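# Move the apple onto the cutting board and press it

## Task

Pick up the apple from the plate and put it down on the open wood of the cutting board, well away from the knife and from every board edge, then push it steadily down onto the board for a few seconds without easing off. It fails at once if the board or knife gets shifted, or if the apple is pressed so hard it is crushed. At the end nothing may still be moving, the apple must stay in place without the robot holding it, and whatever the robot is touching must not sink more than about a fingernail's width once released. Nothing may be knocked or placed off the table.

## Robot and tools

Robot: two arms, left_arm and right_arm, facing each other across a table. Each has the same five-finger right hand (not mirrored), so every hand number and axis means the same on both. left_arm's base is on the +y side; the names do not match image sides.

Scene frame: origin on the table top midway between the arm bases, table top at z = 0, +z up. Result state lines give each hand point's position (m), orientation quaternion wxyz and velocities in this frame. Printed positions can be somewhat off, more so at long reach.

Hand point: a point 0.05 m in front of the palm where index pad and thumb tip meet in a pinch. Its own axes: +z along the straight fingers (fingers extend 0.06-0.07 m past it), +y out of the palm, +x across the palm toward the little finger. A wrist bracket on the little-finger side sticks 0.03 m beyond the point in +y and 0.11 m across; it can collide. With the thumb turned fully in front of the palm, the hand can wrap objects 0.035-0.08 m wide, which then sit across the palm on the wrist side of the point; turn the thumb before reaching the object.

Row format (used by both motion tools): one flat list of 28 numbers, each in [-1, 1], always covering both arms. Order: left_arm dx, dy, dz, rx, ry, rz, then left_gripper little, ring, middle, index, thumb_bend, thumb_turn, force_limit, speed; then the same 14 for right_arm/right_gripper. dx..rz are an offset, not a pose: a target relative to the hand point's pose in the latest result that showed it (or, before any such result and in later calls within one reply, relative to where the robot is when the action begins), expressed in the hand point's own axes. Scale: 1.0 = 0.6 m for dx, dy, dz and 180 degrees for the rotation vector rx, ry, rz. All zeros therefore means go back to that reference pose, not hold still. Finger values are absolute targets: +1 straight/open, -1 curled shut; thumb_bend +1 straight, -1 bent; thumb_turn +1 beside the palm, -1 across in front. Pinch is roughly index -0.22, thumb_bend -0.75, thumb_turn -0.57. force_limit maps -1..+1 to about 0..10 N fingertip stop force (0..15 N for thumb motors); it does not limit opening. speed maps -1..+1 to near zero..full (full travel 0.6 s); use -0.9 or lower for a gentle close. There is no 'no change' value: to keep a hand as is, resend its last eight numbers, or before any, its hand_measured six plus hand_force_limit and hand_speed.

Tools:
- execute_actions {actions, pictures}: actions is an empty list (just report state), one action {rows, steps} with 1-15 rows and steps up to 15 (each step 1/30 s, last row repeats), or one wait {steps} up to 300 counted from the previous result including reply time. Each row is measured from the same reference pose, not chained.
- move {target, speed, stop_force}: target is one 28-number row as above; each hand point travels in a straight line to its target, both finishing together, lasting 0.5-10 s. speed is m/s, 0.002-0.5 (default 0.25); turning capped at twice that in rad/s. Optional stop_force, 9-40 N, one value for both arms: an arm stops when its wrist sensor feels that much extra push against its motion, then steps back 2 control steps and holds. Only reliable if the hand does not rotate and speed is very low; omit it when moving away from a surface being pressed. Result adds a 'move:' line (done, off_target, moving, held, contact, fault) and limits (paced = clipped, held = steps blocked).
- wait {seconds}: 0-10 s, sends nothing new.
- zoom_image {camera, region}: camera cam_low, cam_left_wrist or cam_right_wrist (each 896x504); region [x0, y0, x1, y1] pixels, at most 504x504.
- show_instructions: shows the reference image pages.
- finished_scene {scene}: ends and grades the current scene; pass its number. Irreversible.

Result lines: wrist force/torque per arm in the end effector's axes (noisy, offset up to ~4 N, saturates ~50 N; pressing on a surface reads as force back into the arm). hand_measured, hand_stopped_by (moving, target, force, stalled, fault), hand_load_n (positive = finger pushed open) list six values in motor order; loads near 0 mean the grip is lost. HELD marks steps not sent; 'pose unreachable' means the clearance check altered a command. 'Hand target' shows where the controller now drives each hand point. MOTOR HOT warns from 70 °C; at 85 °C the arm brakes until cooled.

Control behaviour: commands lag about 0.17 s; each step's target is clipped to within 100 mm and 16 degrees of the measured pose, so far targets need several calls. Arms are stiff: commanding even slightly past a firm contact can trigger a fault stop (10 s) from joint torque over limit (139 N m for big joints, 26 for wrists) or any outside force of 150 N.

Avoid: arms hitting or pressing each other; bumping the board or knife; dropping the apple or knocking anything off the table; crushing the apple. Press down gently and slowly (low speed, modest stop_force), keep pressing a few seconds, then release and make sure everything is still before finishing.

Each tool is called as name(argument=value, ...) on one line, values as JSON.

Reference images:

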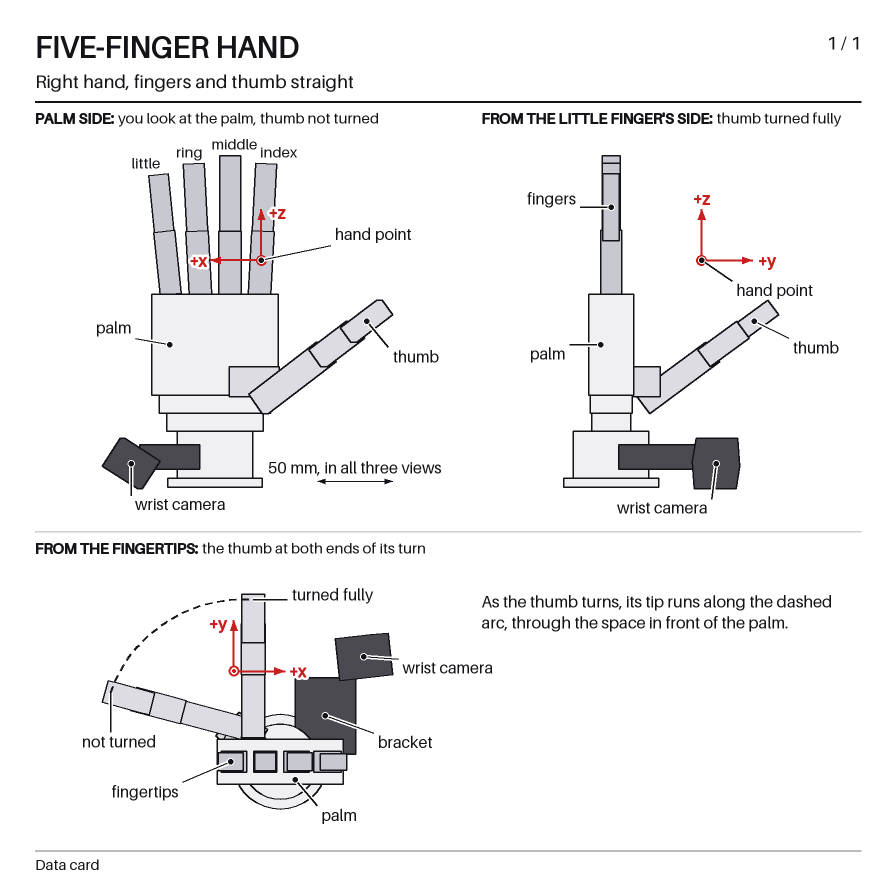

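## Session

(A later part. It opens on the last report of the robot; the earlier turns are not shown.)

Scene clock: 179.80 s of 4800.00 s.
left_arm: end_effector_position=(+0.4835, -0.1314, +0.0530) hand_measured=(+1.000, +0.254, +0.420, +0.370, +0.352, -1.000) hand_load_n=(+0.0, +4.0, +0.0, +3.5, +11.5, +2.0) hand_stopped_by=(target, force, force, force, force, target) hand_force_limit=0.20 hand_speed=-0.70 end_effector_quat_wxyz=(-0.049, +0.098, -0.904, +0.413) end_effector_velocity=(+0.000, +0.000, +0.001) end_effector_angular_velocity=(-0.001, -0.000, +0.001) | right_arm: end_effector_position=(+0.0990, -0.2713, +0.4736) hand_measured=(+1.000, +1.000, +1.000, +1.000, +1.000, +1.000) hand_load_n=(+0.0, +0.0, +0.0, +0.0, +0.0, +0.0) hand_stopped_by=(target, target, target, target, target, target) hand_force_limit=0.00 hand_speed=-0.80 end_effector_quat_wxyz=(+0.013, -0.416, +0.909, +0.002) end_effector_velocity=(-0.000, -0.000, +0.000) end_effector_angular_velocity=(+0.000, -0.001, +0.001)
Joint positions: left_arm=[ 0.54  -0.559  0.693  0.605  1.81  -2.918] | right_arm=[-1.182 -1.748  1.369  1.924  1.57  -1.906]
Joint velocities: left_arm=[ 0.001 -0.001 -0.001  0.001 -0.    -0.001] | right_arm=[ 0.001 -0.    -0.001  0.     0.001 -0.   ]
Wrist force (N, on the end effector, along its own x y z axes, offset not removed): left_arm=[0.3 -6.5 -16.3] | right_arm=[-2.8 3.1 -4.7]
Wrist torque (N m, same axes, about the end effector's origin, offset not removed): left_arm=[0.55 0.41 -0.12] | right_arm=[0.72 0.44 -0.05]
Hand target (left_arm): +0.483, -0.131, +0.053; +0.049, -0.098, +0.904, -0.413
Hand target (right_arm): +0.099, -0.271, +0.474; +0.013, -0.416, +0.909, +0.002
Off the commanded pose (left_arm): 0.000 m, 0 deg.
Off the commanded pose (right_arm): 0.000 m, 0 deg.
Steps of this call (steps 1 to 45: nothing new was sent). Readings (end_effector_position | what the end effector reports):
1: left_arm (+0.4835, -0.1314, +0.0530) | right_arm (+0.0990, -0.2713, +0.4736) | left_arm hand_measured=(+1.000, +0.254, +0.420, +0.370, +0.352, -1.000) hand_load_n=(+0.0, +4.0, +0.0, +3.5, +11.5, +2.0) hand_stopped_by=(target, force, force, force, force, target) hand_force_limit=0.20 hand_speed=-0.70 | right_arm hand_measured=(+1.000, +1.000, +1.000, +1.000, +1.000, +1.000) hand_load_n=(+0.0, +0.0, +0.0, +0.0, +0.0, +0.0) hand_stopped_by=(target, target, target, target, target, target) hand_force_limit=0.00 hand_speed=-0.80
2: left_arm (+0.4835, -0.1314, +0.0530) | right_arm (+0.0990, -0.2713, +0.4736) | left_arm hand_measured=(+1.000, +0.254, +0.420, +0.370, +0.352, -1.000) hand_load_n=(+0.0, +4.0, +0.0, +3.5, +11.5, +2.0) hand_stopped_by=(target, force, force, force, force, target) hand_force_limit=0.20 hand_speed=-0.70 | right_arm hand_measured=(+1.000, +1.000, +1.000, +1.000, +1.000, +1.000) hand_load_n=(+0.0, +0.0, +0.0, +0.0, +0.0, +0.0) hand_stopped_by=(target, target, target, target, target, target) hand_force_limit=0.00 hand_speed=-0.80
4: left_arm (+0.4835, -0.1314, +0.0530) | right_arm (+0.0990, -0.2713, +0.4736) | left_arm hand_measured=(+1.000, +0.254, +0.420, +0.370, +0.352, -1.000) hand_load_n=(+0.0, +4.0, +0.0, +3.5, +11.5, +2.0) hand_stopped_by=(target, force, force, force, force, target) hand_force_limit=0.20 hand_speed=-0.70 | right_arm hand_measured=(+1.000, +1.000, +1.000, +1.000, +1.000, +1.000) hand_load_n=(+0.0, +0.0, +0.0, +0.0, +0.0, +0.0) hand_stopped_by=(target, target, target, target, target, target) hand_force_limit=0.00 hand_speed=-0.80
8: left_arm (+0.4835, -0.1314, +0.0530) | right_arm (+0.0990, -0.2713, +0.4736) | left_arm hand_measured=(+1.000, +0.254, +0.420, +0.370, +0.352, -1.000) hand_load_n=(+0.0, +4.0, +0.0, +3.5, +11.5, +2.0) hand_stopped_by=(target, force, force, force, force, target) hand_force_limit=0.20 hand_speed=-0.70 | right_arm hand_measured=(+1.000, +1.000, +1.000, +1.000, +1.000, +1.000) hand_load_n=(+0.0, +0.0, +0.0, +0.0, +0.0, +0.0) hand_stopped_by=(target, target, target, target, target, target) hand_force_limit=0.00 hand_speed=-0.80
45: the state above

execute_actions(actions=[{"steps":210}], pictures=false)

move(target=[0,-0.003,-0.0026,0,0,0,1,1,1,1,0.8,-1,0.2,-0.6,0,0,0,0,0,0,1,1,1,1,1,1,0,-0.8], speed=0.01)

move(target=[0,-0.125,-0.11,0,0,0,1,1,1,1,1,-1,0.2,-0.3,0,0,0,0,0,0,1,1,1,1,1,1,0,-0.8], speed=0.08)

Scene clock: 186.80 s of 4800.00 s.
left_arm: end_effector_position=(+0.4835, -0.1314, +0.0530) hand_measured=(+1.000, +0.254, +0.420, +0.370, +0.352, -1.000) hand_load_n=(+0.0, +4.0, +0.0, +3.5, +11.5, +2.0) hand_stopped_by=(target, force, force, force, force, target) hand_force_limit=0.20 hand_speed=-0.70 end_effector_quat_wxyz=(-0.049, +0.098, -0.904, +0.413) end_effector_velocity=(+0.000, -0.000, +0.000) end_effector_angular_velocity=(-0.000, +0.000, +0.001) | right_arm: end_effector_position=(+0.0990, -0.2713, +0.4736) hand_measured=(+1.000, +1.000, +1.000, +1.000, +1.000, +1.000) hand_load_n=(+0.0, +0.0, +0.0, +0.0, +0.0, +0.0) hand_stopped_by=(target, target, target, target, target, target) hand_force_limit=0.00 hand_speed=-0.80 end_effector_quat_wxyz=(+0.013, -0.416, +0.909, +0.002) end_effector_velocity=(-0.000, +0.000, +0.000) end_effector_angular_velocity=(+0.001, -0.001, +0.001)
Joint positions: left_arm=[ 0.54  -0.559  0.693  0.605  1.81  -2.918] | right_arm=[-1.182 -1.748  1.369  1.924  1.57  -1.906]
Joint velocities: left_arm=[-0.     0.    -0.    -0.    -0.    -0.001] | right_arm=[ 0.001 -0.    -0.001 -0.    -0.     0.001]
Wrist force (N, on the end effector, along its own x y z axes, offset not removed): left_arm=[-2.6 -7.9 -11.4] | right_arm=[-1.4 2.4 -2.3]
Wrist torque (N m, same axes, about the end effector's origin, offset not removed): left_arm=[0.46 0.63 -0.13] | right_arm=[0.47 0.27 -0.15]
Hand target (left_arm): +0.483, -0.131, +0.053; +0.049, -0.098, +0.904, -0.413
Hand target (right_arm): +0.099, -0.271, +0.474; +0.013, -0.416, +0.909, +0.002
Off the commanded pose (left_arm): 0.000 m, 0 deg.
Off the commanded pose (right_arm): 0.000 m, 0 deg.
Steps of this call (steps 1 to 140: nothing new was sent; then 2.33 s passed at rest). Readings (end_effector_position | what the end effector reports):
1: left_arm (+0.4835, -0.1314, +0.0530) | right_arm (+0.0990, -0.2713, +0.4736) | left_arm hand_measured=(+1.000, +0.254, +0.420, +0.370, +0.352, -1.000) hand_load_n=(+0.0, +4.0, +0.0, +3.5, +11.5, +2.0) hand_stopped_by=(target, force, force, force, force, target) hand_force_limit=0.20 hand_speed=-0.70 | right_arm hand_measured=(+1.000, +1.000, +1.000, +1.000, +1.000, +1.000) hand_load_n=(+0.0, +0.0, +0.0, +0.0, +0.0, +0.0) hand_stopped_by=(target, target, target, target, target, target) hand_force_limit=0.00 hand_speed=-0.80
2: left_arm (+0.4835, -0.1314, +0.0530) | right_arm (+0.0990, -0.2713, +0.4736) | left_arm hand_measured=(+1.000, +0.254, +0.420, +0.370, +0.352, -1.000) hand_load_n=(+0.0, +4.0, +0.0, +3.5, +11.5, +2.0) hand_stopped_by=(target, force, force, force, force, target) hand_force_limit=0.20 hand_speed=-0.70 | right_arm hand_measured=(+1.000, +1.000, +1.000, +1.000, +1.000, +1.000) hand_load_n=(+0.0, +0.0, +0.0, +0.0, +0.0, +0.0) hand_stopped_by=(target, target, target, target, target, target) hand_force_limit=0.00 hand_speed=-0.80
4: left_arm (+0.4835, -0.1314, +0.0530) | right_arm (+0.0990, -0.2713, +0.4736) | left_arm hand_measured=(+1.000, +0.254, +0.420, +0.370, +0.352, -1.000) hand_load_n=(+0.0, +4.0, +0.0, +3.5, +11.5, +2.0) hand_stopped_by=(target, force, force, force, force, target) hand_force_limit=0.20 hand_speed=-0.70 | right_arm hand_measured=(+1.000, +1.000, +1.000, +1.000, +1.000, +1.000) hand_load_n=(+0.0, +0.0, +0.0, +0.0, +0.0, +0.0) hand_stopped_by=(target, target, target, target, target, target) hand_force_limit=0.00 hand_speed=-0.80
8: left_arm (+0.4835, -0.1314, +0.0530) | right_arm (+0.0990, -0.2713, +0.4736) | left_arm hand_measured=(+1.000, +0.254, +0.420, +0.370, +0.352, -1.000) hand_load_n=(+0.0, +4.0, +0.0, +3.5, +11.5, +2.0) hand_stopped_by=(target, force, force, force, force, target) hand_force_limit=0.20 hand_speed=-0.70 | right_arm hand_measured=(+1.000, +1.000, +1.000, +1.000, +1.000, +1.000) hand_load_n=(+0.0, +0.0, +0.0, +0.0, +0.0, +0.0) hand_stopped_by=(target, target, target, target, target, target) hand_force_limit=0.00 hand_speed=-0.80
140: the state above

Scene clock: 188.20 s of 4800.00 s.
left_arm: end_effector_position=(+0.4835, -0.1314, +0.0554) hand_measured=(+1.000, +1.000, +1.000, +1.000, +0.800, -1.000) hand_load_n=(+0.0, +0.0, +0.0, +0.0, +0.0, +0.0) hand_stopped_by=(target, target, target, target, target, target) hand_force_limit=0.20 hand_speed=-0.60 end_effector_quat_wxyz=(-0.049, +0.098, -0.904, +0.413) end_effector_velocity=(+0.000, -0.000, +0.001) end_effector_angular_velocity=(-0.001, -0.001, -0.001) | right_arm: end_effector_position=(+0.0990, -0.2713, +0.4736) hand_measured=(+1.000, +1.000, +1.000, +1.000, +1.000, +1.000) hand_load_n=(+0.0, +0.0, +0.0, +0.0, +0.0, +0.0) hand_stopped_by=(target, target, target, target, target, target) hand_force_limit=0.00 hand_speed=-0.80 end_effector_quat_wxyz=(+0.013, -0.416, +0.909, +0.002) end_effector_velocity=(-0.000, +0.000, +0.001) end_effector_angular_velocity=(+0.001, -0.001, +0.001)
Joint positions: left_arm=[ 0.54  -0.56   0.689  0.61   1.81  -2.918] | right_arm=[-1.182 -1.748  1.369  1.924  1.57  -1.906]
Joint velocities: left_arm=[-0.    -0.    -0.001 -0.     0.     0.001] | right_arm=[ 0.002 -0.    -0.002 -0.    -0.     0.001]
Wrist force (N, on the end effector, along its own x y z axes, offset not removed): left_arm=[-2.2 3.0 0.1] | right_arm=[-2.9 -0.1 -2.5]
Wrist torque (N m, same axes, about the end effector's origin, offset not removed): left_arm=[0.54 0.08 0.02] | right_arm=[0.22 0.50 -0.18]
Hand target (left_arm): +0.483, -0.131, +0.055; +0.049, -0.098, +0.904, -0.413
Hand target (right_arm): +0.099, -0.271, +0.474; +0.013, -0.416, +0.909, +0.002
Off the commanded pose (left_arm): 0.000 m, 0 deg.
Off the commanded pose (right_arm): 0.000 m, 0 deg.
move: done

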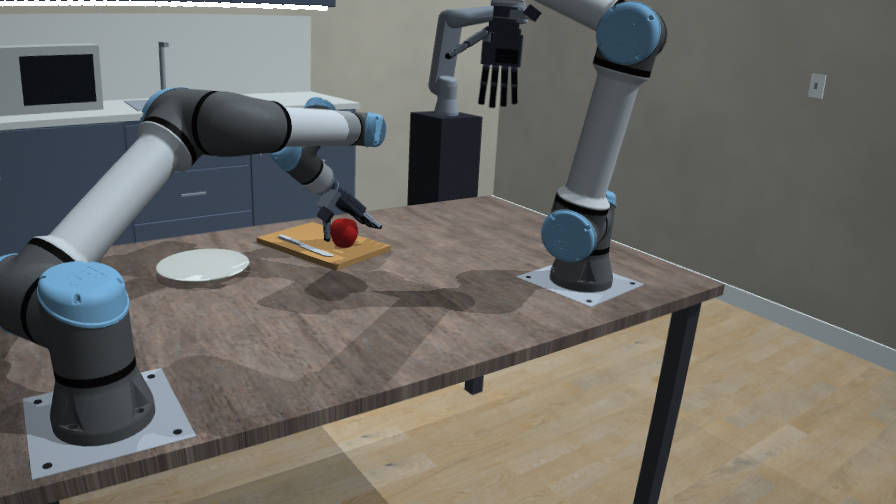

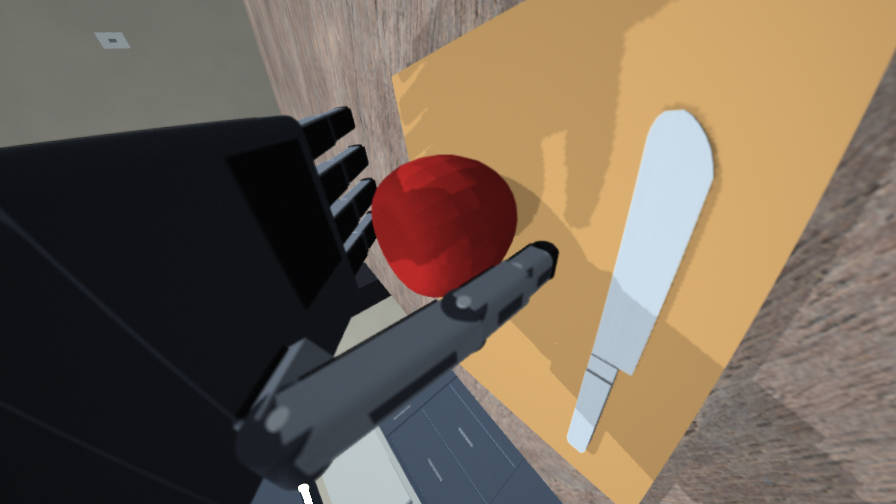

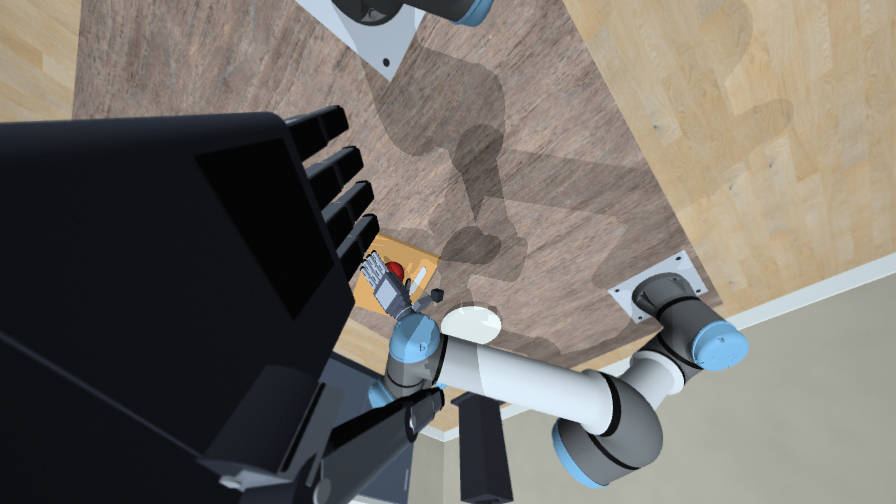

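Scene clock: 189.87 s of 4800.00 s.
left_arm: end_effector_position=(+0.4827, -0.1307, +0.1552) hand_measured=(+1.000, +1.000, +1.000, +1.000, +1.000, -1.000) hand_load_n=(+0.0, +0.0, +0.0, +0.0, +0.0, +0.0) hand_stopped_by=(target, target, target, target, target, target) hand_force_limit=0.20 hand_speed=-0.30 end_effector_quat_wxyz=(-0.049, +0.098, -0.904, +0.413) end_effector_velocity=(-0.000, -0.000, +0.000) end_effector_angular_velocity=(+0.002, +0.002, -0.001) | right_arm: end_effector_position=(+0.0990, -0.2713, +0.4736) hand_measured=(+1.000, +1.000, +1.000, +1.000, +1.000, +1.000) hand_load_n=(+0.0, +0.0, +0.0, +0.0, +0.0, +0.0) hand_stopped_by=(target, target, target, target, target, target) hand_force_limit=0.00 hand_speed=-0.80 end_effector_quat_wxyz=(+0.013, -0.416, +0.909, +0.002) end_effector_velocity=(+0.000, +0.000, +0.000) end_effector_angular_velocity=(+0.001, -0.000, -0.001)
Joint positions: left_arm=[ 0.539 -0.567  0.447  0.858  1.81  -2.919] | right_arm=[-1.182 -1.748  1.369  1.924  1.57  -1.906]
Joint velocities: left_arm=[-0.     0.005 -0.011  0.009  0.001 -0.   ] | right_arm=[-0. -0. -0.  0. -0.  0.]
Wrist force (N, on the end effector, along its own x y z axes, offset not removed): left_arm=[-0.5 3.7 0.0] | right_arm=[-0.1 0.1 -2.1]
Wrist torque (N m, same axes, about the end effector's origin, offset not removed): left_arm=[0.75 -0.15 0.20] | right_arm=[0.06 -0.01 -0.03]
Hand target (left_arm): +0.483, -0.131, +0.155; +0.049, -0.098, +0.904, -0.413
Hand target (right_arm): +0.099, -0.271, +0.474; +0.013, -0.416, +0.909, +0.002
Off the commanded pose (left_arm): 0.000 m, 0 deg.
Off the commanded pose (right_arm): 0.000 m, 0 deg.
move: done

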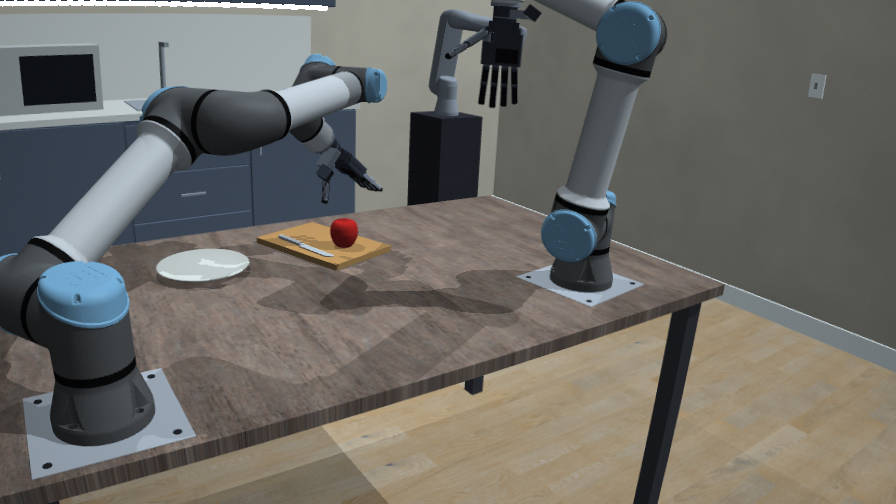

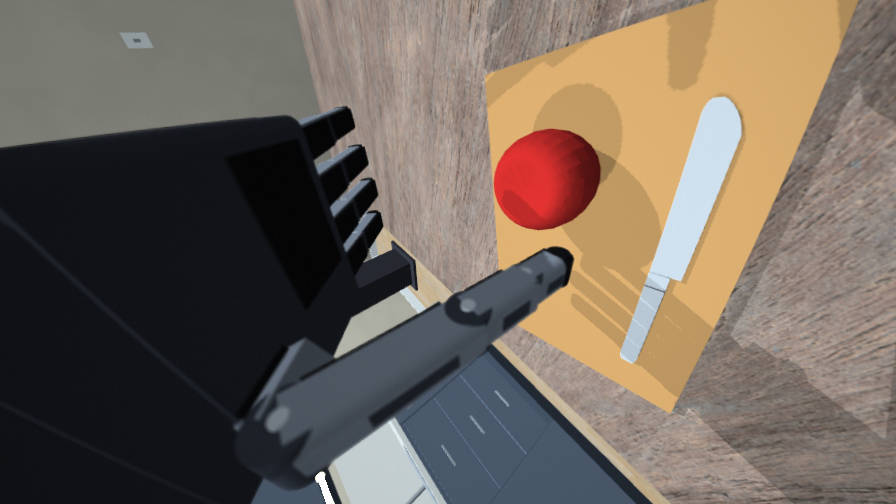

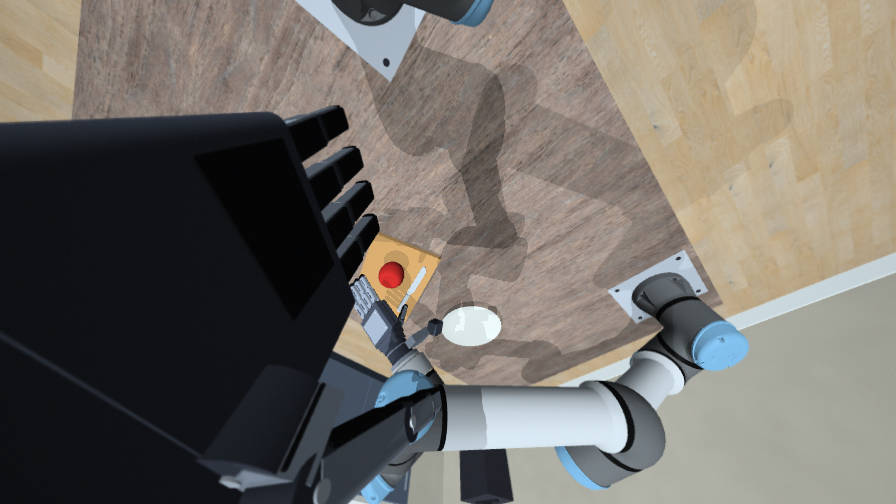

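finished_scene(scene=1)

The scene is finished: the task was done.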